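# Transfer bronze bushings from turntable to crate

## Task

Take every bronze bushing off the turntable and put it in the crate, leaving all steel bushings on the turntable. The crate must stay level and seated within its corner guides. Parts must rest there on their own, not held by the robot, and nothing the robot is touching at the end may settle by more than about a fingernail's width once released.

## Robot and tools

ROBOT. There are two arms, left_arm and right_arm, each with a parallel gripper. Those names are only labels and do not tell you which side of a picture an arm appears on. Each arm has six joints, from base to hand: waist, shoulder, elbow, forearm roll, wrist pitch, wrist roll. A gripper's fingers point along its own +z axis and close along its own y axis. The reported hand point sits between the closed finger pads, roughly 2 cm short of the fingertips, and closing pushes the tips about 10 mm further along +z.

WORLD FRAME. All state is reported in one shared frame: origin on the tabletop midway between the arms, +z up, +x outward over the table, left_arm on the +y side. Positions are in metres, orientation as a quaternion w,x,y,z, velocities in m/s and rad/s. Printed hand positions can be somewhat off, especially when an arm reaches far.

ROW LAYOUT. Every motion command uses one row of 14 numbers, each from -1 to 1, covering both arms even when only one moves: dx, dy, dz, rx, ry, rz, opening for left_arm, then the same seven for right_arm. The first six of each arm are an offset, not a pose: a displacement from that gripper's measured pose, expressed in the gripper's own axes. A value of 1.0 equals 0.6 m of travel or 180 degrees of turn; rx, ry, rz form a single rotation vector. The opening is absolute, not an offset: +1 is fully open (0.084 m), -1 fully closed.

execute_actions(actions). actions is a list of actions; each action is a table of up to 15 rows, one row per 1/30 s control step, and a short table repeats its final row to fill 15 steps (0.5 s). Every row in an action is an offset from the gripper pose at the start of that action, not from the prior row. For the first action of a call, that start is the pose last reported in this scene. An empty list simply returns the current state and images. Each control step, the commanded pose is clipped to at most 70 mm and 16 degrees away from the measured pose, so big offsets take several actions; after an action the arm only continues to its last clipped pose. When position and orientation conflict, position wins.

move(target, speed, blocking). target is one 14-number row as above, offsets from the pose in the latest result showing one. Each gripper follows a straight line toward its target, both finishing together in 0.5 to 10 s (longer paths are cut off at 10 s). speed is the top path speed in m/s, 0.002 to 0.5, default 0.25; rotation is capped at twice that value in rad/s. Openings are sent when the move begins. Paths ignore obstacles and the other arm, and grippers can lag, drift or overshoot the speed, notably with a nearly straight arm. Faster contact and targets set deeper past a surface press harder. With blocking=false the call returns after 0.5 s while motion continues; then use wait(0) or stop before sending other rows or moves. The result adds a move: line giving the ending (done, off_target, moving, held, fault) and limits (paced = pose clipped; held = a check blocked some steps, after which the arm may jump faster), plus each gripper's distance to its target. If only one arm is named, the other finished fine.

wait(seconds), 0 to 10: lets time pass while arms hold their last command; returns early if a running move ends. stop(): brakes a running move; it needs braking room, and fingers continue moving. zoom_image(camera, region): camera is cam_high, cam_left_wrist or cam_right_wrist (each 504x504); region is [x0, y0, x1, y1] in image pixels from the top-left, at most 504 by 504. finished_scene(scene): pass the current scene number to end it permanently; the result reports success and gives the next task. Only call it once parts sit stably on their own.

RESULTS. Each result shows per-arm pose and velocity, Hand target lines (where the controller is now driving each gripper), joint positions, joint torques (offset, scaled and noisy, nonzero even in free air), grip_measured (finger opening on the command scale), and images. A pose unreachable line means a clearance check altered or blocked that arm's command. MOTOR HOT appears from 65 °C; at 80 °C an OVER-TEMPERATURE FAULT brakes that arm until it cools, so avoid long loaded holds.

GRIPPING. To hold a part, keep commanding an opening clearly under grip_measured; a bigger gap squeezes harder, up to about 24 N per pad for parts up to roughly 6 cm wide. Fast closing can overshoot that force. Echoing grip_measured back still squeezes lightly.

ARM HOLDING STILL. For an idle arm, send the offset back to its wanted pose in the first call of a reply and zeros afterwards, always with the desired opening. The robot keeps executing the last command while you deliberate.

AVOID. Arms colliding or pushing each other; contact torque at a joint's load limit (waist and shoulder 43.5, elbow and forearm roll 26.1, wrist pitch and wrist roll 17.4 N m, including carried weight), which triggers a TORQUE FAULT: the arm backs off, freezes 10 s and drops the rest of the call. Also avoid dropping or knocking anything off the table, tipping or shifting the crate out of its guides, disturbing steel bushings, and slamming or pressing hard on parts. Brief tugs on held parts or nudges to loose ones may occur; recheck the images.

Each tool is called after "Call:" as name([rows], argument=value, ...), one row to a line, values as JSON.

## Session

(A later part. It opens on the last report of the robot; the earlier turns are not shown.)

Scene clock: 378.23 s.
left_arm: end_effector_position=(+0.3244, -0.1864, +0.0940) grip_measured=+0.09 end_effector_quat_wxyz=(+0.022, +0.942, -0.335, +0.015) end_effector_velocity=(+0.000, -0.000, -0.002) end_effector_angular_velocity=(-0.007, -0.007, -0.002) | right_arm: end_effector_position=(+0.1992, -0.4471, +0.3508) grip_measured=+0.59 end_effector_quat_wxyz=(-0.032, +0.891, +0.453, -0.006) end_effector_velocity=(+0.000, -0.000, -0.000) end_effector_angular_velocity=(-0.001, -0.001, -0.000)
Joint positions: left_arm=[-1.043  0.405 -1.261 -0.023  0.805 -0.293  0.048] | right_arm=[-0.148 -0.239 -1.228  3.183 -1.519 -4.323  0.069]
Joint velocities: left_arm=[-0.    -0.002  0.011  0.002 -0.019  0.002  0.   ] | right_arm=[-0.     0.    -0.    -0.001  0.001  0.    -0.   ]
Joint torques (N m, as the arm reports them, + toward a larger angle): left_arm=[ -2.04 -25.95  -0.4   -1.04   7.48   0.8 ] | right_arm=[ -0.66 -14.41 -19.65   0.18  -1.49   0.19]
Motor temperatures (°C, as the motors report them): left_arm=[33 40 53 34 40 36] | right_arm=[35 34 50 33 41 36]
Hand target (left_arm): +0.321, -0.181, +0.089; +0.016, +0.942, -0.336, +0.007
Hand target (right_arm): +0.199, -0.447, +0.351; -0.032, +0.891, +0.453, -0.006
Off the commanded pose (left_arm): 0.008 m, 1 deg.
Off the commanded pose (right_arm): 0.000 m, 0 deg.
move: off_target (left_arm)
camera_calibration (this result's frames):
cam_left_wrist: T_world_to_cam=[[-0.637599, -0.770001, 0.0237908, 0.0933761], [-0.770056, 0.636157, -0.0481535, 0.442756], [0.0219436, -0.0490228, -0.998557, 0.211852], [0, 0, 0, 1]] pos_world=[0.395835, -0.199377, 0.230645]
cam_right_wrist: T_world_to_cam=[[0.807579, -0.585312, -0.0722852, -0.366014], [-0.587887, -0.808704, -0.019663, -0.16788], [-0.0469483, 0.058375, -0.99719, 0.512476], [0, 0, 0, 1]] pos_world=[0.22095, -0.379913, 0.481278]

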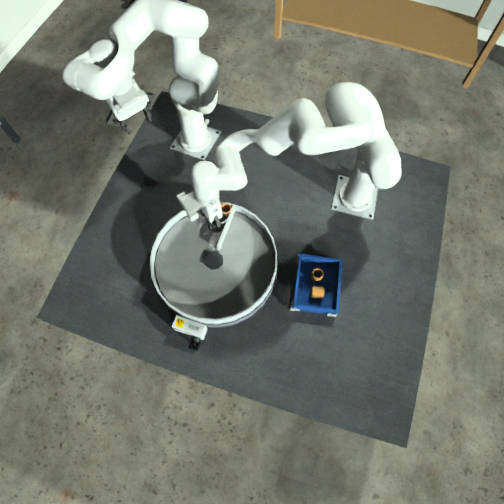

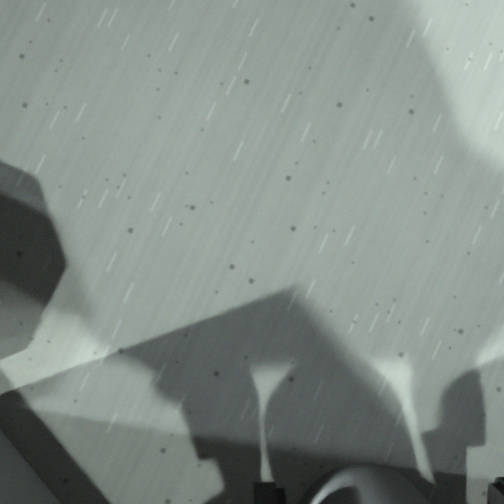

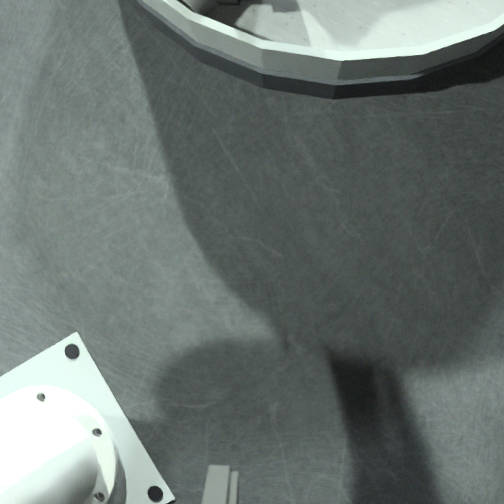

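Call:
move(target=[0.003,0,0,0,0,0,-1, 0,0,0,0,0,0,0.6], speed=0.02)

Call:
move(target=[0,0,-0.2,0,0,0,-1, 0,0,0,0,0,0,0.6], speed=0.06)

Scene clock: 387.10 s.
left_arm: end_effector_position=(+0.3260, -0.1875, +0.0940) grip_measured=-0.04 end_effector_quat_wxyz=(+0.022, +0.942, -0.335, +0.015) end_effector_velocity=(+0.000, -0.000, +0.000) end_effector_angular_velocity=(-0.001, +0.000, +0.001) | right_arm: end_effector_position=(+0.1992, -0.4471, +0.3508) grip_measured=+0.59 end_effector_quat_wxyz=(-0.032, +0.891, +0.453, -0.006) end_effector_velocity=(+0.000, -0.000, -0.000) end_effector_angular_velocity=(-0.001, -0.001, +0.001)
Joint positions: left_arm=[-1.042  0.41  -1.269 -0.023  0.807 -0.292  0.042] | right_arm=[-0.148 -0.239 -1.228  3.183 -1.519 -4.323  0.069]
Joint velocities: left_arm=[ 0.     0.001 -0.001 -0.001  0.     0.     0.   ] | right_arm=[ 0.    -0.     0.    -0.001  0.002 -0.     0.   ]
Joint torques (N m, as the arm reports them, + toward a larger angle): left_arm=[ -1.67 -25.92  -3.42  -1.37   4.24   0.53] | right_arm=[ -0.81 -14.07 -19.4    0.38  -1.38   0.2 ]
Motor temperatures (°C, as the motors report them): left_arm=[33 40 49 34 43 36] | right_arm=[35 34 50 33 41 36]
Hand target (left_arm): +0.326, -0.188, +0.094; +0.022, +0.942, -0.335, +0.015
Hand target (right_arm): +0.199, -0.447, +0.351; -0.032, +0.891, +0.453, -0.006
Off the commanded pose (left_arm): 0.000 m, 0 deg.
Off the commanded pose (right_arm): 0.000 m, 0 deg.
move: done
camera_calibration (this result's frames):
cam_left_wrist: T_world_to_cam=[[-0.637529, -0.770058, 0.0237958, 0.0934905], [-0.770101, 0.636059, -0.0487151, 0.44474], [0.0223779, -0.0493825, -0.998529, 0.21157], [0, 0, 0, 1]] pos_world=[0.397363, -0.20044, 0.230699]
cam_right_wrist: T_world_to_cam=[[0.807579, -0.585312, -0.0722852, -0.366014], [-0.587887, -0.808704, -0.019663, -0.16788], [-0.0469483, 0.058375, -0.99719, 0.512476], [0, 0, 0, 1]] pos_world=[0.22095, -0.379913, 0.481278]

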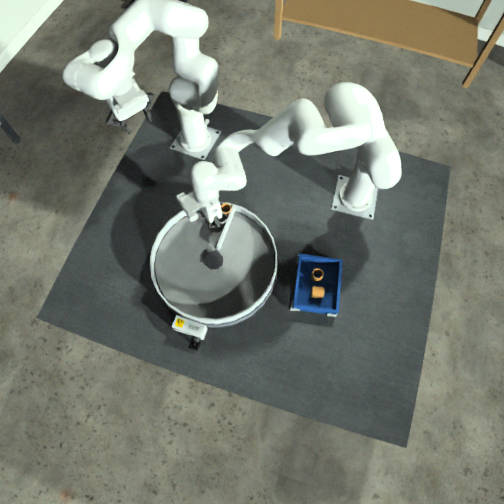

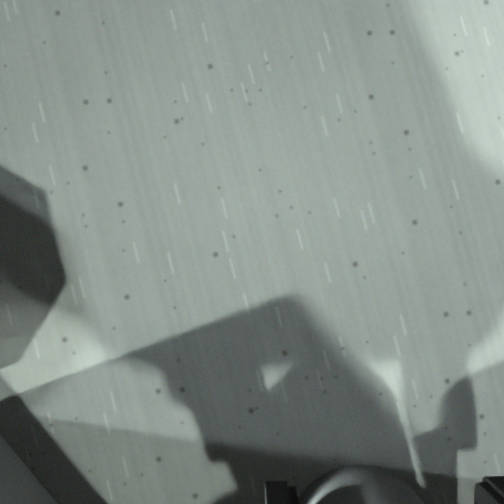

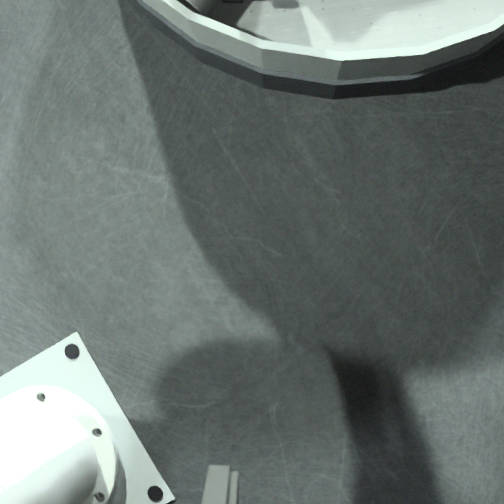

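Scene clock: 389.43 s.
left_arm: end_effector_position=(+0.3243, -0.1809, +0.2133) grip_measured=-0.14 end_effector_quat_wxyz=(+0.022, +0.942, -0.335, +0.015) end_effector_velocity=(+0.000, +0.001, -0.000) end_effector_angular_velocity=(+0.005, +0.003, +0.001) | right_arm: end_effector_position=(+0.1992, -0.4471, +0.3508) grip_measured=+0.59 end_effector_quat_wxyz=(-0.032, +0.891, +0.453, -0.006) end_effector_velocity=(+0.001, +0.000, -0.000) end_effector_angular_velocity=(+0.000, -0.001, +0.000)
Joint positions: left_arm=[-1.037  0.248 -1.399 -0.019  1.1   -0.295  0.038] | right_arm=[-0.148 -0.239 -1.228  3.183 -1.519 -4.323  0.069]
Joint velocities: left_arm=[ 0.001  0.001 -0.002  0.     0.007 -0.     0.   ] | right_arm=[-0.     0.001 -0.     0.001  0.002 -0.     0.   ]
Joint torques (N m, as the arm reports them, + toward a larger angle): left_arm=[  0.73 -33.48 -13.05  -1.02  -2.4    0.05] | right_arm=[ -0.66 -14.37 -19.38   0.39  -1.45   0.17]
Motor temperatures (°C, as the motors report them): left_arm=[33 40 49 34 43 36] | right_arm=[35 34 50 33 41 36]
Hand target (left_arm): +0.324, -0.181, +0.214; +0.022, +0.942, -0.335, +0.015
Hand target (right_arm): +0.199, -0.447, +0.351; -0.032, +0.891, +0.453, -0.006
Off the commanded pose (left_arm): 0.001 m, 0 deg.
Off the commanded pose (right_arm): 0.000 m, 0 deg.
move: done
camera_calibration (this result's frames):
cam_left_wrist: T_world_to_cam=[[-0.637219, -0.770329, 0.0233437, 0.0946543], [-0.770361, 0.635785, -0.0481888, 0.444923], [0.0222796, -0.0486899, -0.998565, 0.33122], [0, 0, 0, 1]] pos_world=[0.395687, -0.193833, 0.349976]
cam_right_wrist: T_world_to_cam=[[0.807579, -0.585312, -0.0722853, -0.366014], [-0.587887, -0.808704, -0.0196631, -0.16788], [-0.0469484, 0.0583751, -0.99719, 0.512476], [0, 0, 0, 1]] pos_world=[0.22095, -0.379913, 0.481278]

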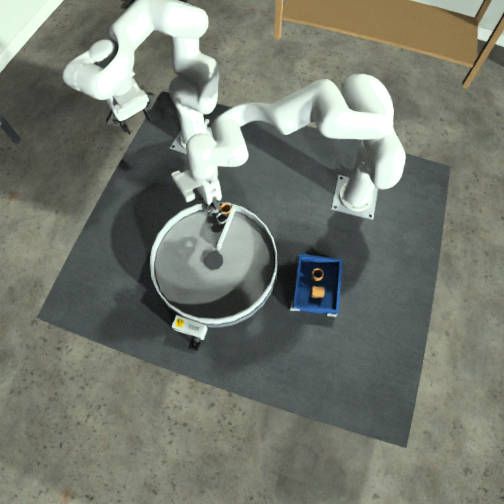

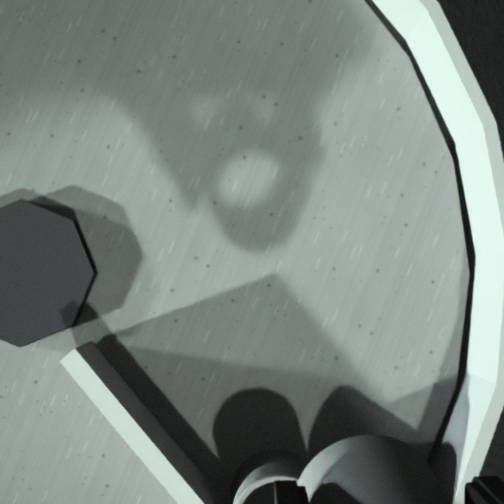

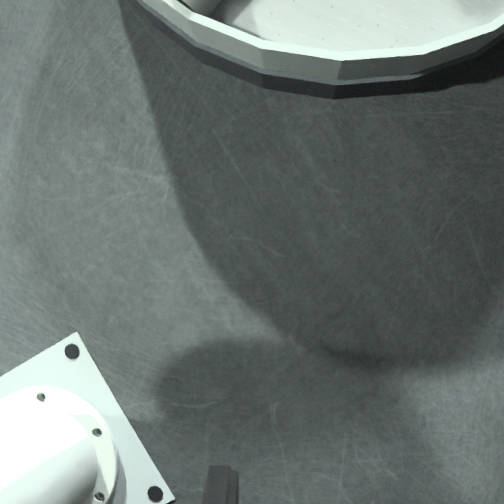

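Call:
move(target=[-0.403,-0.165,0,0,0,0,-1, 0,0,0,0,0,0,0.6], speed=0.2)

Call:
move(target=[0,0,0.255,0,0,0,-1, 0,0,0,0,0,0,0.6], speed=0.07)

Scene clock: 396.90 s.
left_arm: end_effector_position=(+0.1997, +0.0482, +0.1990) grip_measured=-0.14 end_effector_quat_wxyz=(+0.022, +0.942, -0.335, +0.015) end_effector_velocity=(-0.001, +0.001, +0.001) end_effector_angular_velocity=(-0.001, -0.000, -0.000) | right_arm: end_effector_position=(+0.1992, -0.4471, +0.3508) grip_measured=+0.59 end_effector_quat_wxyz=(-0.032, +0.891, +0.453, -0.006) end_effector_velocity=(-0.000, +0.000, -0.000) end_effector_angular_velocity=(+0.002, +0.002, +0.000)
Joint positions: left_arm=[-0.958 -0.673 -0.456 -0.023  1.081 -0.214  0.038] | right_arm=[-0.148 -0.239 -1.228  3.183 -1.519 -4.323  0.069]
Joint velocities: left_arm=[ 0.001 -0.008  0.003 -0.     0.004  0.001 -0.   ] | right_arm=[-0.     0.     0.     0.001 -0.001 -0.     0.   ]
Joint torques (N m, as the arm reports them, + toward a larger angle): left_arm=[  0.13  -9.31 -13.2   -1.37  -2.45   0.08] | right_arm=[ -0.76 -14.4  -19.43   0.2   -1.45   0.19]
Motor temperatures (°C, as the motors report them): left_arm=[33 40 51 34 43 36] | right_arm=[35 34 50 33 41 36]
Hand target (left_arm): +0.200, +0.048, +0.199; +0.022, +0.942, -0.335, +0.015
Hand target (right_arm): +0.199, -0.447, +0.351; -0.032, +0.891, +0.453, -0.006
Off the commanded pose (left_arm): 0.001 m, 0 deg.
Off the commanded pose (right_arm): 0.000 m, 0 deg.
move: done
camera_calibration (this result's frames):
cam_left_wrist: T_world_to_cam=[[-0.637294, -0.770271, 0.0232013, 0.192063], [-0.770306, 0.635884, -0.0477505, 0.202492], [0.0220275, -0.0483032, -0.99859, 0.330908], [0, 0, 0, 1]] pos_world=[0.271092, 0.0351626, 0.335654]
cam_right_wrist: T_world_to_cam=[[0.80758, -0.585312, -0.0722853, -0.366014], [-0.587887, -0.808704, -0.0196629, -0.16788], [-0.0469485, 0.0583749, -0.99719, 0.512476], [0, 0, 0, 1]] pos_world=[0.22095, -0.379913, 0.481278]

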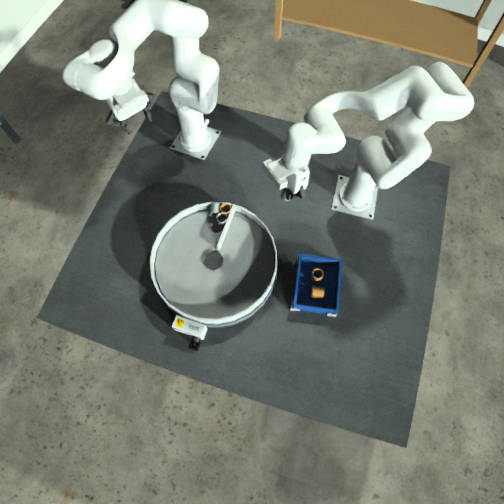

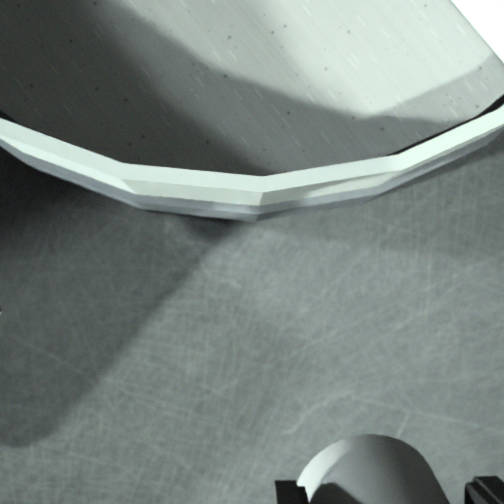

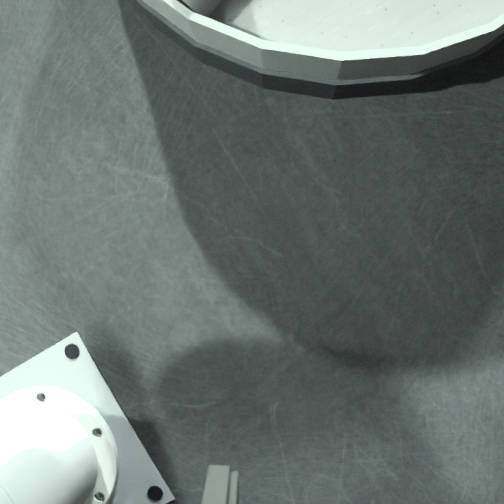

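Scene clock: 399.50 s.
left_arm: end_effector_position=(+0.2017, +0.0398, +0.0467) grip_measured=-0.14 end_effector_quat_wxyz=(+0.022, +0.942, -0.335, +0.015) end_effector_velocity=(+0.001, +0.000, -0.002) end_effector_angular_velocity=(+0.000, +0.001, +0.003) | right_arm: end_effector_position=(+0.1992, -0.4471, +0.3508) grip_measured=+0.59 end_effector_quat_wxyz=(-0.032, +0.891, +0.453, -0.006) end_effector_velocity=(+0.000, +0.000, -0.001) end_effector_angular_velocity=(+0.001, +0.001, +0.000)
Joint positions: left_arm=[-0.978 -0.252 -0.255 -0.046  0.458 -0.203  0.038] | right_arm=[-0.148 -0.239 -1.228  3.183 -1.519 -4.323  0.069]
Joint velocities: left_arm=[ 0.002  0.009 -0.001 -0.001 -0.008  0.     0.   ] | right_arm=[ 0.     0.001  0.001  0.001  0.    -0.     0.   ]
Joint torques (N m, as the arm reports them, + toward a larger angle): left_arm=[  0.23 -15.23  -9.51  -1.11  -2.37   0.13] | right_arm=[ -0.65 -14.06 -19.39   0.34  -1.37   0.24]
Motor temperatures (°C, as the motors report them): left_arm=[33 40 52 34 42 36] | right_arm=[35 34 50 33 41 36]
Hand target (left_arm): +0.202, +0.040, +0.046; +0.022, +0.942, -0.335, +0.015
Hand target (right_arm): +0.199, -0.447, +0.351; -0.032, +0.891, +0.453, -0.006
Off the commanded pose (left_arm): 0.001 m, 0 deg.
Off the commanded pose (right_arm): 0.000 m, 0 deg.
move: done
camera_calibration (this result's frames):
cam_left_wrist: T_world_to_cam=[[-0.637845, -0.769789, 0.024052, 0.19046], [-0.769858, 0.636399, -0.0481139, 0.201979], [0.0217309, -0.0492059, -0.998552, 0.178387], [0, 0, 0, 1]] pos_world=[0.273102, 0.0268529, 0.183266]
cam_right_wrist: T_world_to_cam=[[0.80758, -0.585312, -0.0722852, -0.366014], [-0.587887, -0.808704, -0.0196628, -0.16788], [-0.0469485, 0.0583748, -0.99719, 0.512476], [0, 0, 0, 1]] pos_world=[0.22095, -0.379913, 0.481278]

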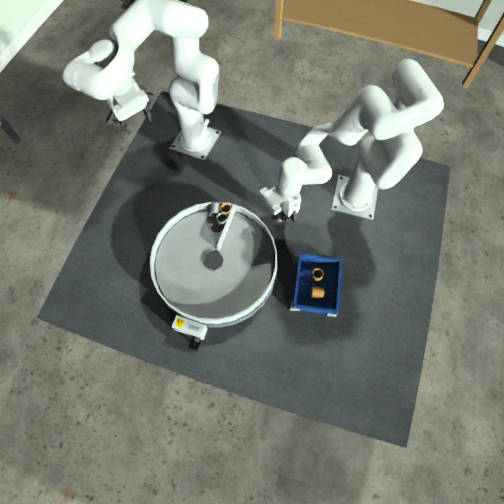

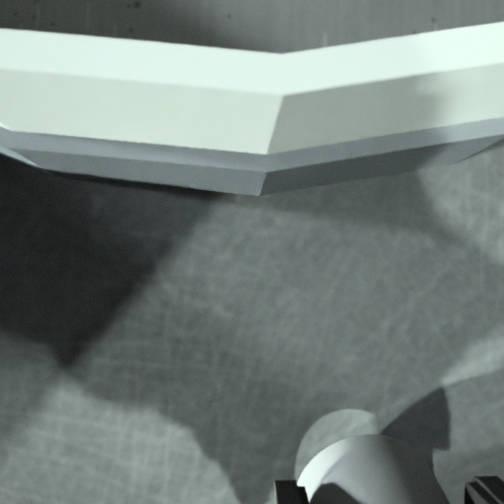

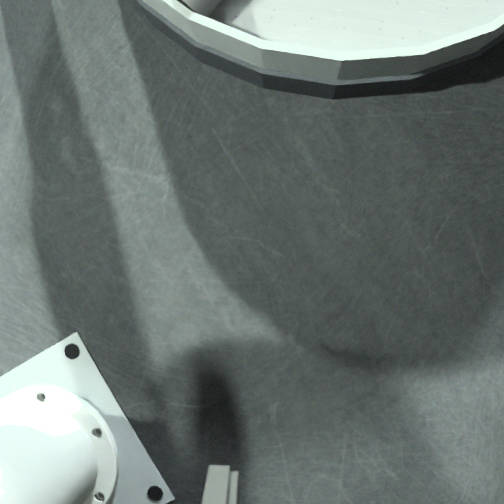

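Call:
move(target=[0,0,0,0,0,0,0.3, 0,0,0,0,0,0,0.6])

Call:
move(target=[0,0,-0.34,0,0,0,0.3, 0,0,0,0,0,0,0.6], speed=0.15)

Call:
move(target=[0.315,0.187,0,0,0,-0.222,0.1, 0,0,0,0,0,0,0.6], speed=0.25)

Scene clock: 423.00 s.
left_arm: end_effector_position=(+0.2017, +0.0398, +0.0467) grip_measured=+0.29 end_effector_quat_wxyz=(+0.022, +0.942, -0.335, +0.015) end_effector_velocity=(+0.000, -0.000, +0.000) end_effector_angular_velocity=(-0.001, -0.000, +0.001) | right_arm: end_effector_position=(+0.1992, -0.4471, +0.3508) grip_measured=+0.59 end_effector_quat_wxyz=(-0.032, +0.891, +0.453, -0.006) end_effector_velocity=(-0.000, -0.001, +0.000) end_effector_angular_velocity=(-0.002, -0.001, +0.000)
Joint positions: left_arm=[-0.978 -0.252 -0.255 -0.046  0.458 -0.203  0.056] | right_arm=[-0.148 -0.239 -1.228  3.183 -1.519 -4.323  0.069]
Joint velocities: left_arm=[ 0.    -0.    -0.001 -0.001  0.     0.     0.   ] | right_arm=[-0.    -0.    -0.001 -0.002  0.    -0.     0.   ]
Joint torques (N m, as the arm reports them, + toward a larger angle): left_arm=[  0.92 -14.13  -9.13  -1.26  -2.28   0.28] | right_arm=[ -0.68 -14.28 -19.41   0.2   -1.5    0.14]
Motor temperatures (°C, as the motors report them): left_arm=[33 39 50 34 41 36] | right_arm=[35 34 50 33 41 36]
Hand target (left_arm): +0.202, +0.040, +0.047; +0.022, +0.942, -0.335, +0.015
Hand target (right_arm): +0.199, -0.447, +0.351; -0.032, +0.891, +0.453, -0.006
Off the commanded pose (left_arm): 0.000 m, 0 deg.
Off the commanded pose (right_arm): 0.000 m, 0 deg.
move: done
camera_calibration (this result's frames):
cam_left_wrist: T_world_to_cam=[[-0.637845, -0.769789, 0.0240548, 0.190459], [-0.769858, 0.636398, -0.048124, 0.201983], [0.0217369, -0.0492145, -0.998552, 0.178387], [0, 0, 0, 1]] pos_world=[0.273104, 0.0268507, 0.183267]
cam_right_wrist: T_world_to_cam=[[0.80758, -0.585312, -0.0722851, -0.366014], [-0.587887, -0.808704, -0.0196629, -0.16788], [-0.0469484, 0.0583748, -0.99719, 0.512476], [0, 0, 0, 1]] pos_world=[0.22095, -0.379913, 0.481278]

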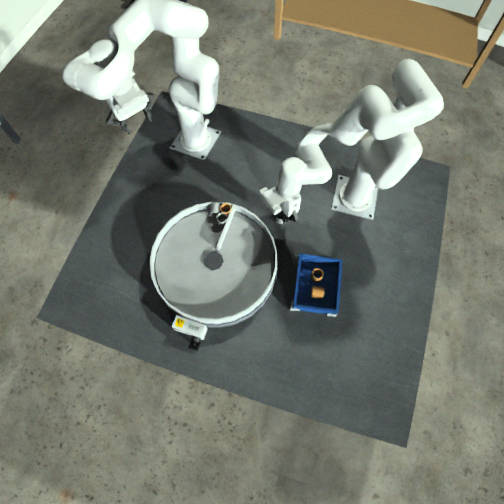

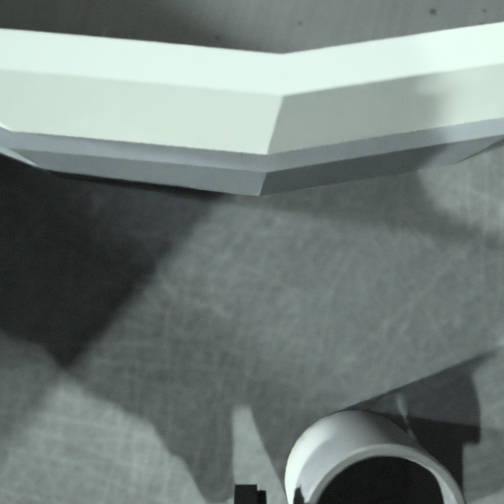

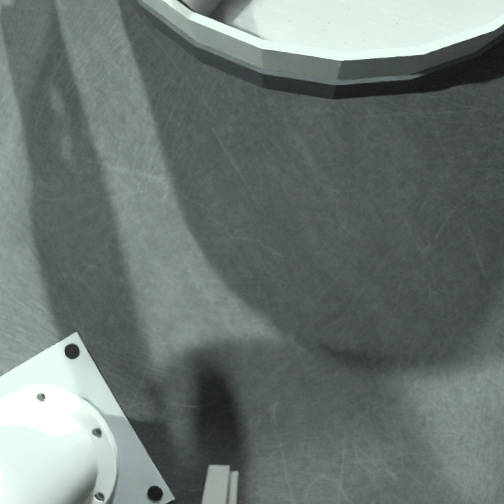

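Scene clock: 424.83 s.
left_arm: end_effector_position=(+0.1989, +0.0510, +0.2497) grip_measured=+0.29 end_effector_quat_wxyz=(+0.021, +0.942, -0.335, +0.015) end_effector_velocity=(-0.000, -0.001, +0.003) end_effector_angular_velocity=(-0.003, -0.002, -0.002) | right_arm: end_effector_position=(+0.1992, -0.4471, +0.3508) grip_measured=+0.59 end_effector_quat_wxyz=(-0.032, +0.891, +0.453, -0.006) end_effector_velocity=(+0.000, -0.000, -0.000) end_effector_angular_velocity=(-0.000, -0.001, -0.001)
Joint positions: left_arm=[-0.953 -0.714 -0.578 -0.022  1.244 -0.213  0.056] | right_arm=[-0.148 -0.239 -1.228  3.183 -1.519 -4.323  0.069]
Joint velocities: left_arm=[-0.002 -0.002 -0.007 -0.     0.005  0.001 -0.   ] | right_arm=[-0.     0.    -0.     0.     0.001  0.001  0.   ]
Joint torques (N m, as the arm reports them, + toward a larger angle): left_arm=[  0.36  -8.24 -12.65  -1.    -2.1    0.36] | right_arm=[ -0.52 -14.33 -19.39   0.22  -1.48   0.14]
Motor temperatures (°C, as the motors report them): left_arm=[33 39 51 34 41 36] | right_arm=[35 34 50 33 41 36]
Hand target (left_arm): +0.199, +0.051, +0.250; +0.022, +0.942, -0.335, +0.015
Hand target (right_arm): +0.199, -0.447, +0.351; -0.032, +0.891, +0.453, -0.006
Off the commanded pose (left_arm): 0.001 m, 0 deg.
Off the commanded pose (right_arm): 0.000 m, 0 deg.
move: done
camera_calibration (this result's frames):
cam_left_wrist: T_world_to_cam=[[-0.637097, -0.770441, 0.0229947, 0.192618], [-0.770473, 0.63571, -0.0473706, 0.202478], [0.0218782, -0.0478964, -0.998613, 0.381703], [0, 0, 0, 1]] pos_world=[0.270369, 0.0379657, 0.386336]
cam_right_wrist: T_world_to_cam=[[0.80758, -0.585312, -0.072285, -0.366014], [-0.587887, -0.808704, -0.0196629, -0.16788], [-0.0469482, 0.0583748, -0.99719, 0.512476], [0, 0, 0, 1]] pos_world=[0.220951, -0.379913, 0.481278]

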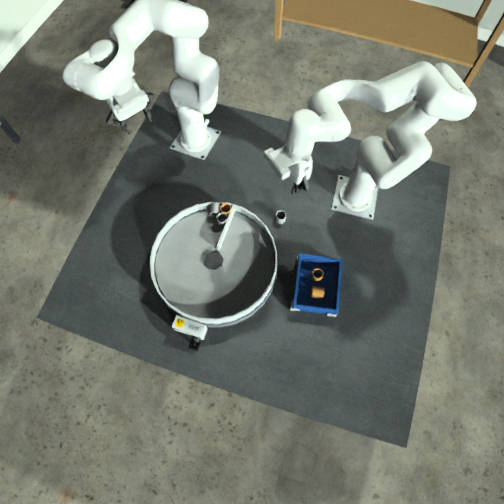

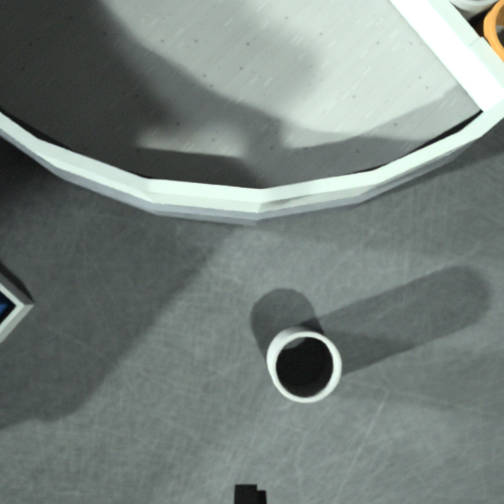

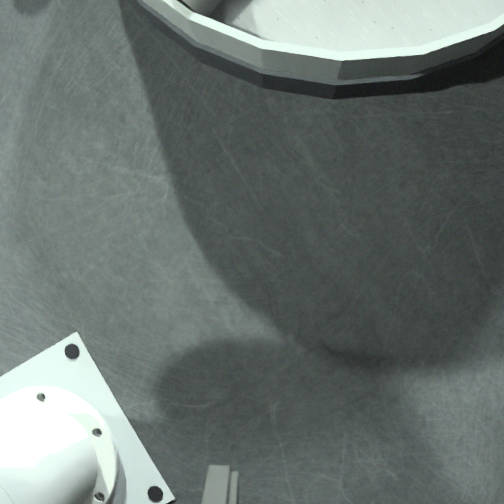

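Scene clock: 426.77 s.
left_arm: end_effector_position=(+0.2744, -0.1549, +0.2620) grip_measured=+0.09 end_effector_quat_wxyz=(+0.026, +1.000, +0.007, +0.007) end_effector_velocity=(+0.000, -0.001, -0.001) end_effector_angular_velocity=(+0.005, +0.002, +0.004) | right_arm: end_effector_position=(+0.1992, -0.4471, +0.3508) grip_measured=+0.59 end_effector_quat_wxyz=(-0.032, +0.891, +0.453, -0.006) end_effector_velocity=(-0.000, +0.000, -0.000) end_effector_angular_velocity=(+0.002, +0.002, +0.001)
Joint positions: left_arm=[-1.092  0.053 -1.29  -0.015  1.186 -1.05   0.048] | right_arm=[-0.148 -0.239 -1.228  3.183 -1.519 -4.323  0.069]
Joint velocities: left_arm=[-0.     0.008 -0.008  0.001  0.005 -0.005 -0.   ] | right_arm=[ 0.     0.001  0.001  0.001 -0.001 -0.001 -0.   ]
Joint torques (N m, as the arm reports them, + toward a larger angle): left_arm=[  0.04 -28.   -12.36  -1.06  -2.32   0.21] | right_arm=[ -0.65 -14.24 -19.66   0.39  -1.54   0.18]
Motor temperatures (°C, as the motors report them): left_arm=[33 39 51 34 41 36] | right_arm=[35 34 50 33 41 36]
Hand target (left_arm): +0.274, -0.155, +0.262; +0.025, +1.000, +0.007, +0.007
Hand target (right_arm): +0.199, -0.447, +0.351; -0.032, +0.891, +0.453, -0.006
Off the commanded pose (left_arm): 0.001 m, 0 deg.
Off the commanded pose (right_arm): 0.000 m, 0 deg.
move: done
camera_calibration (this result's frames):
cam_left_wrist: T_world_to_cam=[[0.00629684, -0.999017, 0.0438769, -0.135655], [-0.999807, -0.00710565, -0.0183019, 0.347828], [0.0185957, -0.0437532, -0.998869, 0.384018], [0, 0, 0, 1]] pos_world=[0.341474, -0.116248, 0.395901]
cam_right_wrist: T_world_to_cam=[[0.80758, -0.585312, -0.0722847, -0.366014], [-0.587887, -0.808704, -0.0196629, -0.16788], [-0.0469481, 0.0583746, -0.99719, 0.512476], [0, 0, 0, 1]] pos_world=[0.22095, -0.379914, 0.481278]

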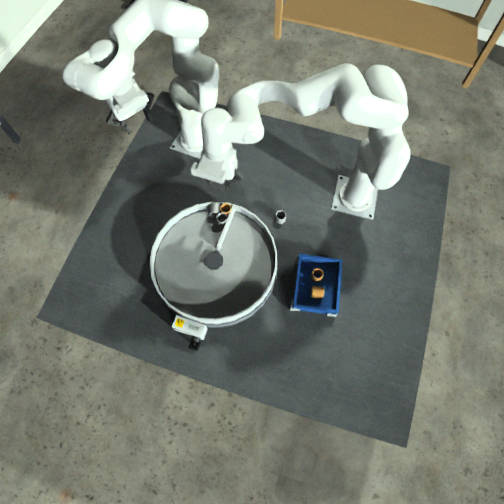

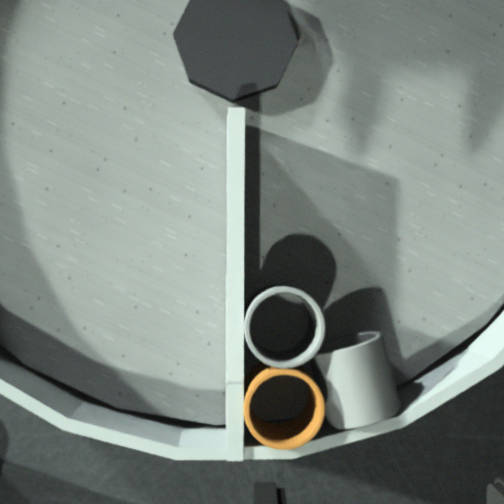

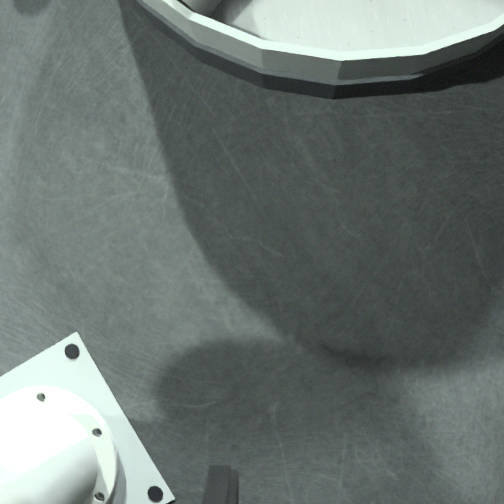

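Call:
move(target=[0.07,-0.028,0.17,0,0,-0.08,0.15, 0,0,0,0,0,0,0.6], speed=0.12)

Call:
move(target=[0,0,0.086,0,0,0,0.15, 0,0,0,0,0,0,0.6], speed=0.03)

Scene clock: 434.20 s.
left_arm: end_effector_position=(+0.3174, -0.1433, +0.1603) grip_measured=+0.14 end_effector_quat_wxyz=(+0.027, +0.991, +0.132, +0.004) end_effector_velocity=(+0.000, +0.002, -0.004) end_effector_angular_velocity=(+0.004, +0.002, +0.004) | right_arm: end_effector_position=(+0.1992, -0.4471, +0.3508) grip_measured=+0.59 end_effector_quat_wxyz=(-0.032, +0.891, +0.453, -0.006) end_effector_velocity=(+0.000, -0.000, +0.000) end_effector_angular_velocity=(-0.000, -0.001, +0.001)
Joint positions: left_arm=[-1.008  0.184 -1.155 -0.023  0.921 -1.209  0.05 ] | right_arm=[-0.148 -0.239 -1.228  3.183 -1.519 -4.323  0.069]
Joint velocities: left_arm=[ 0.002  0.004  0.005  0.001 -0.004 -0.002 -0.   ] | right_arm=[ 0.    -0.    -0.001 -0.     0.    -0.001 -0.   ]
Joint torques (N m, as the arm reports them, + toward a larger angle): left_arm=[  0.21 -30.64 -12.29  -1.45  -2.27   0.28] | right_arm=[ -0.39 -14.21 -19.47   0.35  -1.49   0.11]
Motor temperatures (°C, as the motors report them): left_arm=[33 39 52 34 41 36] | right_arm=[35 34 50 33 41 36]
Hand target (left_arm): +0.317, -0.143, +0.160; +0.026, +0.991, +0.132, +0.003
Hand target (right_arm): +0.199, -0.447, +0.351; -0.032, +0.891, +0.453, -0.006
Off the commanded pose (left_arm): 0.001 m, 0 deg.
Off the commanded pose (right_arm): 0.000 m, 0 deg.
move: done
camera_calibration (this result's frames):
cam_left_wrist: T_world_to_cam=[[0.253944, -0.966104, 0.0464194, -0.194197], [-0.96707, -0.254454, -0.00531474, 0.341185], [0.0169462, -0.0435412, -0.998908, 0.28277], [0, 0, 0, 1]] pos_world=[0.374473, -0.0884871, 0.293289]
cam_right_wrist: T_world_to_cam=[[0.80758, -0.585312, -0.072285, -0.366014], [-0.587887, -0.808704, -0.0196627, -0.16788], [-0.0469483, 0.0583746, -0.99719, 0.512476], [0, 0, 0, 1]] pos_world=[0.22095, -0.379914, 0.481278]

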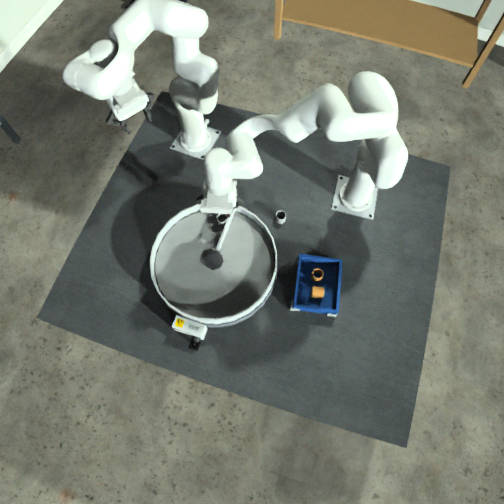

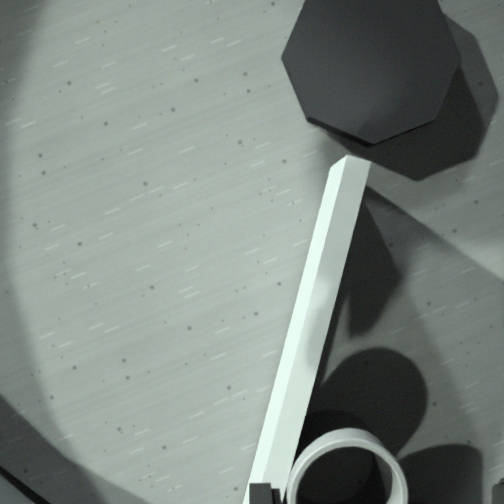

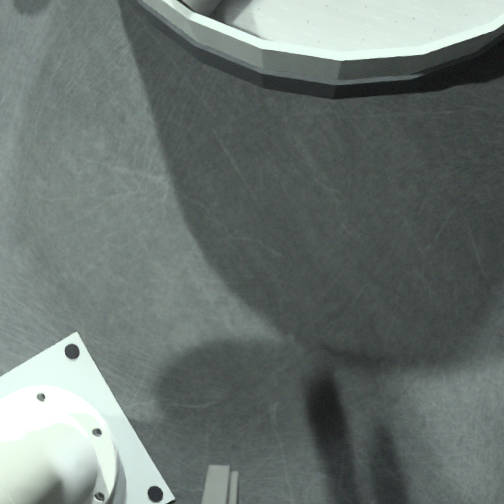

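Scene clock: 436.20 s.
left_arm: end_effector_position=(+0.3181, -0.1462, +0.1091) grip_measured=+0.14 end_effector_quat_wxyz=(+0.027, +0.991, +0.132, +0.004) end_effector_velocity=(+0.000, -0.001, +0.000) end_effector_angular_velocity=(-0.003, -0.002, -0.003) | right_arm: end_effector_position=(+0.1992, -0.4471, +0.3508) grip_measured=+0.59 end_effector_quat_wxyz=(-0.032, +0.891, +0.453, -0.006) end_effector_velocity=(-0.000, +0.000, +0.000) end_effector_angular_velocity=(+0.000, +0.001, +0.001)
Joint positions: left_arm=[-1.011  0.268 -1.108 -0.026  0.79  -1.207  0.05 ] | right_arm=[-0.148 -0.239 -1.228  3.183 -1.519 -4.323  0.069]
Joint velocities: left_arm=[-0.001  0.001 -0.001  0.    -0.004  0.001 -0.   ] | right_arm=[ 0.    -0.    -0.    -0.    -0.002 -0.001  0.   ]
Joint torques (N m, as the arm reports them, + toward a larger angle): left_arm=[  0.92 -31.95 -11.47  -0.82  -2.46   0.26] | right_arm=[ -0.69 -14.46 -19.31   0.38  -1.46   0.25]
Motor temperatures (°C, as the motors report them): left_arm=[33 39 52 34 41 36] | right_arm=[35 34 50 33 41 36]
Hand target (left_arm): +0.318, -0.146, +0.109; +0.027, +0.991, +0.132, +0.003
Hand target (right_arm): +0.199, -0.447, +0.351; -0.032, +0.891, +0.453, -0.006
Off the commanded pose (left_arm): 0.000 m, 0 deg.
Off the commanded pose (right_arm): 0.000 m, 0 deg.
move: done
camera_calibration (this result's frames):
cam_left_wrist: T_world_to_cam=[[0.253783, -0.966137, 0.0466123, -0.194733], [-0.967113, -0.254292, -0.0052334, 0.340906], [0.0169093, -0.0437513, -0.998899, 0.231384], [0, 0, 0, 1]] pos_world=[0.375203, -0.0913258, 0.24199]
cam_right_wrist: T_world_to_cam=[[0.807579, -0.585312, -0.0722851, -0.366014], [-0.587887, -0.808704, -0.0196627, -0.16788], [-0.0469485, 0.0583746, -0.99719, 0.512476], [0, 0, 0, 1]] pos_world=[0.22095, -0.379914, 0.481278]

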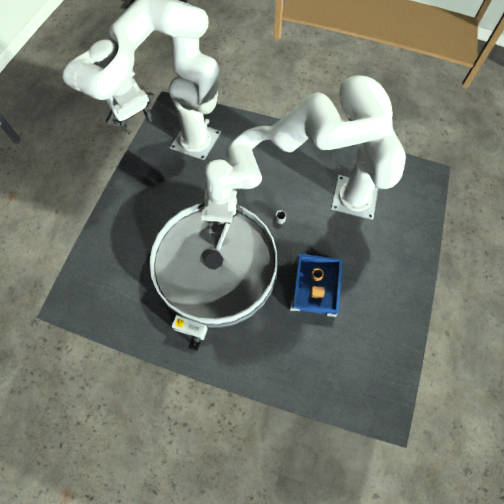

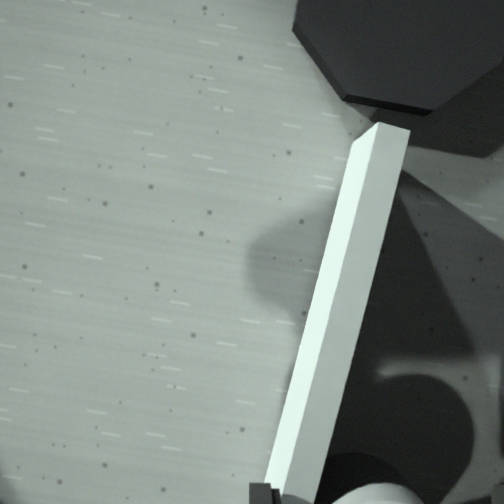

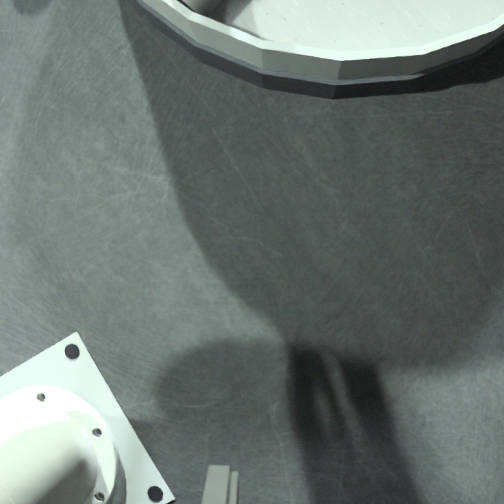

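Call:
move(target=[-0.018,0,0,0,0,0,0.15, 0,0,0,0,0,0,0.6], speed=0.02)

Call:
move(target=[0,0,0,0,0,0,-1, 0,0,0,0,0,0,0.6])

Call:
move(target=[0,0,-0.15,0,0,0,-1, 0,0,0,0,0,0,0.6], speed=0.06)

Scene clock: 442.47 s.
left_arm: end_effector_position=(+0.3080, -0.1490, +0.1092) grip_measured=+0.14 end_effector_quat_wxyz=(+0.027, +0.991, +0.132, +0.004) end_effector_velocity=(-0.001, -0.000, +0.000) end_effector_angular_velocity=(-0.000, -0.001, +0.002) | right_arm: end_effector_position=(+0.1992, -0.4471, +0.3508) grip_measured=+0.59 end_effector_quat_wxyz=(-0.032, +0.891, +0.453, -0.006) end_effector_velocity=(-0.000, +0.000, +0.000) end_effector_angular_velocity=(+0.001, -0.000, +0.002)
Joint positions: left_arm=[-1.03   0.257 -1.093 -0.025  0.785 -1.227  0.05 ] | right_arm=[-0.148 -0.239 -1.228  3.183 -1.519 -4.323  0.069]
Joint velocities: left_arm=[-0.002 -0.002  0.002  0.001 -0.001 -0.005  0.   ] | right_arm=[-0.    -0.     0.     0.001 -0.    -0.002 -0.   ]
Joint torques (N m, as the arm reports them, + toward a larger angle): left_arm=[ -0.04 -30.62 -11.3   -0.99  -2.29   0.11] | right_arm=[ -0.53 -14.27 -19.49   0.15  -1.45   0.16]
Motor temperatures (°C, as the motors report them): left_arm=[33 40 52 34 41 36] | right_arm=[35 34 50 33 41 36]
Hand target (left_arm): +0.308, -0.149, +0.109; +0.027, +0.991, +0.132, +0.003
Hand target (right_arm): +0.199, -0.447, +0.351; -0.032, +0.891, +0.453, -0.006
Off the commanded pose (left_arm): 0.000 m, 0 deg.
Off the commanded pose (right_arm): 0.000 m, 0 deg.
move: done
camera_calibration (this result's frames):
cam_left_wrist: T_world_to_cam=[[0.253814, -0.966106, 0.0470969, -0.195006], [-0.9671, -0.254338, -0.00538815, 0.330347], [0.017184, -0.0441799, -0.998876, 0.23145], [0, 0, 0, 1]] pos_world=[0.364997, -0.0941507, 0.242154]
cam_right_wrist: T_world_to_cam=[[0.807579, -0.585312, -0.072285, -0.366014], [-0.587887, -0.808704, -0.0196627, -0.16788], [-0.0469483, 0.0583746, -0.99719, 0.512476], [0, 0, 0, 1]] pos_world=[0.22095, -0.379914, 0.481278]

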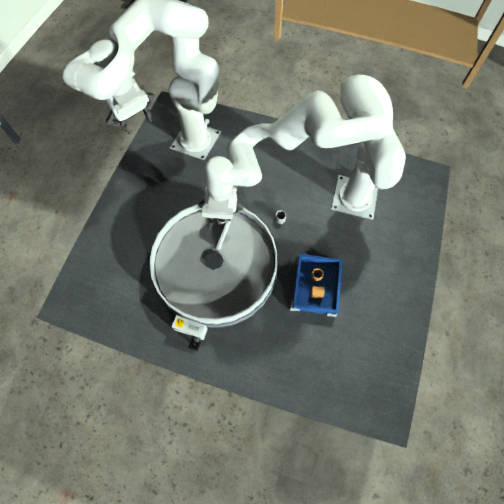

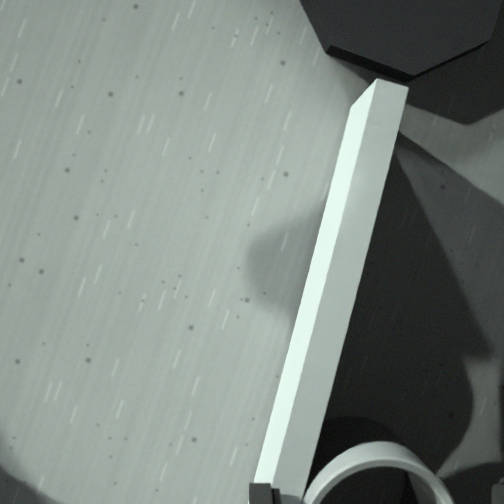

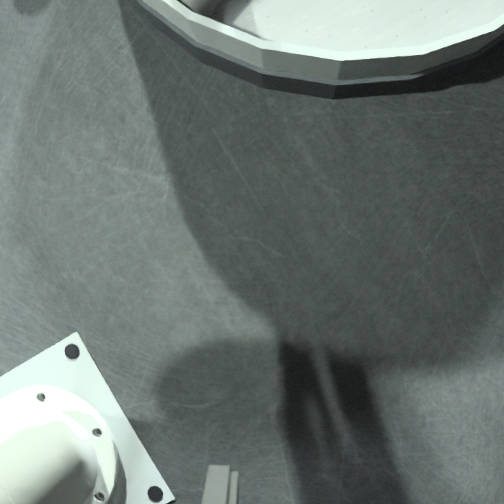

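Scene clock: 442.97 s.
left_arm: end_effector_position=(+0.3083, -0.1493, +0.1098) grip_measured=-0.16 end_effector_quat_wxyz=(+0.028, +0.991, +0.132, +0.004) end_effector_velocity=(-0.000, +0.001, -0.001) end_effector_angular_velocity=(+0.002, +0.001, -0.000) | right_arm: end_effector_position=(+0.1992, -0.4471, +0.3508) grip_measured=+0.59 end_effector_quat_wxyz=(-0.032, +0.891, +0.453, -0.006) end_effector_velocity=(+0.001, +0.000, -0.000) end_effector_angular_velocity=(+0.001, -0.002, +0.001)
Joint positions: left_arm=[-1.03   0.257 -1.094 -0.024  0.785 -1.227  0.037] | right_arm=[-0.148 -0.239 -1.228  3.183 -1.519 -4.323  0.069]
Joint velocities: left_arm=[0.    0.    0.001 0.    0.    0.001 0.   ] | right_arm=[ 0.     0.001 -0.     0.001  0.001 -0.001  0.   ]
Joint torques (N m, as the arm reports them, + toward a larger angle): left_arm=[ -1.58 -27.46  -9.85  -1.31  -1.95   0.07] | right_arm=[ -0.82 -13.88 -19.21   0.18  -1.57   0.21]
Motor temperatures (°C, as the motors report them): left_arm=[33 40 52 34 41 36] | right_arm=[35 34 50 33 41 36]
Hand target (left_arm): +0.308, -0.149, +0.109; +0.027, +0.991, +0.132, +0.004
Hand target (right_arm): +0.199, -0.447, +0.351; -0.032, +0.891, +0.453, -0.006
Off the commanded pose (left_arm): 0.001 m, 0 deg.
Off the commanded pose (right_arm): 0.000 m, 0 deg.
move: done
camera_calibration (this result's frames):
cam_left_wrist: T_world_to_cam=[[0.253937, -0.966009, 0.0483972, -0.195537], [-0.967053, -0.254508, -0.00591115, 0.33062], [0.0180277, -0.0453016, -0.998811, 0.231588], [0, 0, 0, 1]] pos_world=[0.365206, -0.094254, 0.24273]
cam_right_wrist: T_world_to_cam=[[0.807579, -0.585312, -0.072285, -0.366014], [-0.587887, -0.808704, -0.0196627, -0.16788], [-0.0469484, 0.0583747, -0.99719, 0.512476], [0, 0, 0, 1]] pos_world=[0.22095, -0.379913, 0.481278]

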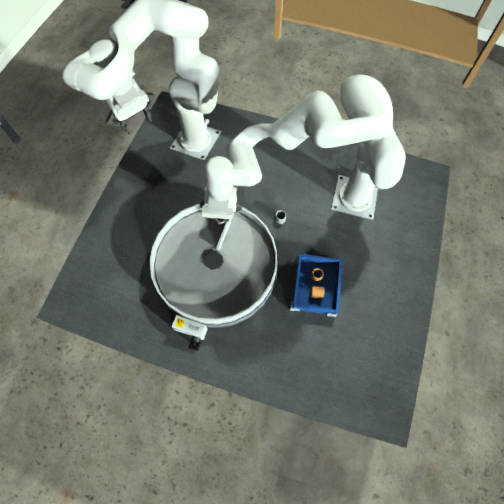

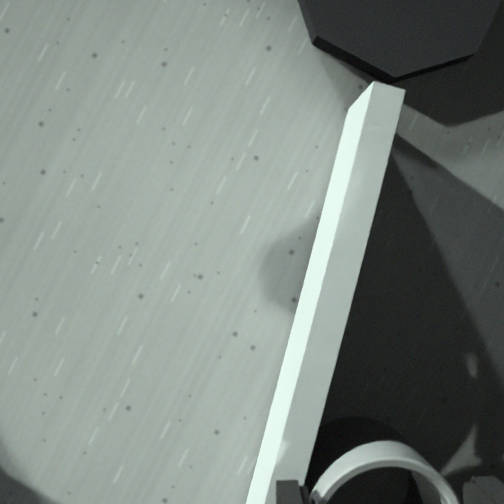

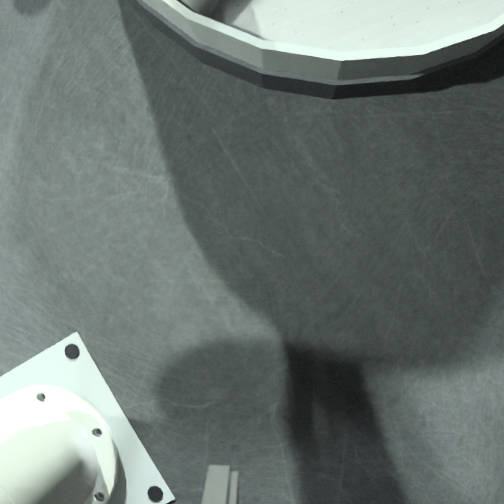

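Scene clock: 444.80 s.
left_arm: end_effector_position=(+0.3069, -0.1441, +0.1992) grip_measured=-0.16 end_effector_quat_wxyz=(+0.027, +0.991, +0.132, +0.004) end_effector_velocity=(-0.000, +0.001, +0.001) end_effector_angular_velocity=(+0.004, +0.002, +0.001) | right_arm: end_effector_position=(+0.1992, -0.4471, +0.3508) grip_measured=+0.59 end_effector_quat_wxyz=(-0.032, +0.891, +0.453, -0.006) end_effector_velocity=(-0.000, +0.000, -0.000) end_effector_angular_velocity=(+0.001, +0.001, +0.000)
Joint positions: left_arm=[-1.026  0.122 -1.192 -0.02   1.018 -1.23   0.037] | right_arm=[-0.148 -0.239 -1.228  3.183 -1.519 -4.323  0.069]
Joint velocities: left_arm=[ 0.    -0.    -0.004  0.     0.008 -0.001 -0.   ] | right_arm=[ 0.     0.     0.     0.001 -0.001 -0.     0.   ]
Joint torques (N m, as the arm reports them, + toward a larger angle): left_arm=[  0.05 -30.64 -12.55  -1.46  -2.68   0.05] | right_arm=[ -0.75 -14.3  -19.55   0.05  -1.41   0.17]
Motor temperatures (°C, as the motors report them): left_arm=[33 40 53 34 41 36] | right_arm=[35 34 50 33 41 36]
Hand target (left_arm): +0.307, -0.144, +0.200; +0.027, +0.991, +0.132, +0.004
Hand target (right_arm): +0.199, -0.447, +0.351; -0.032, +0.891, +0.453, -0.006
Off the commanded pose (left_arm): 0.001 m, 0 deg.
Off the commanded pose (right_arm): 0.000 m, 0 deg.
move: done
camera_calibration (this result's frames):
cam_left_wrist: T_world_to_cam=[[0.25424, -0.965962, 0.0477512, -0.194452], [-0.966975, -0.2548, -0.00593774, 0.331062], [0.0179026, -0.0446646, -0.998842, 0.321241], [0, 0, 0, 1]] pos_world=[0.363815, -0.0891306, 0.33212]
cam_right_wrist: T_world_to_cam=[[0.807579, -0.585312, -0.0722852, -0.366014], [-0.587887, -0.808704, -0.0196626, -0.16788], [-0.0469486, 0.0583747, -0.99719, 0.512476], [0, 0, 0, 1]] pos_world=[0.22095, -0.379913, 0.481278]

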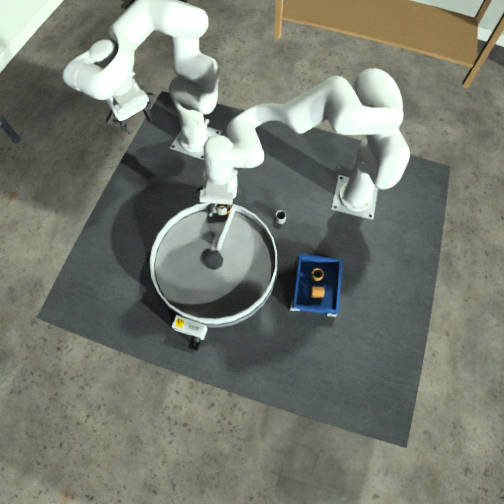

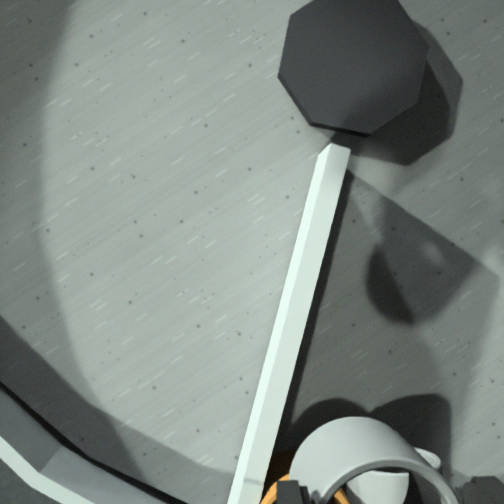

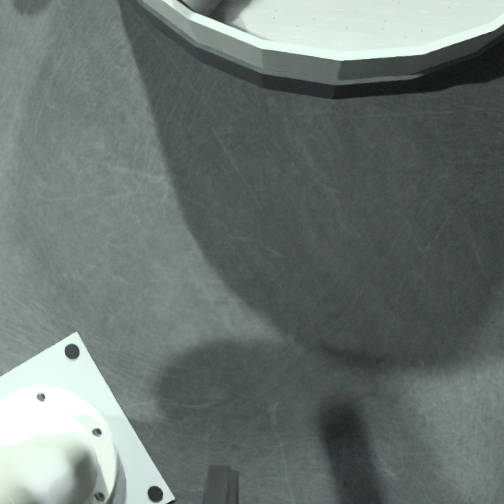

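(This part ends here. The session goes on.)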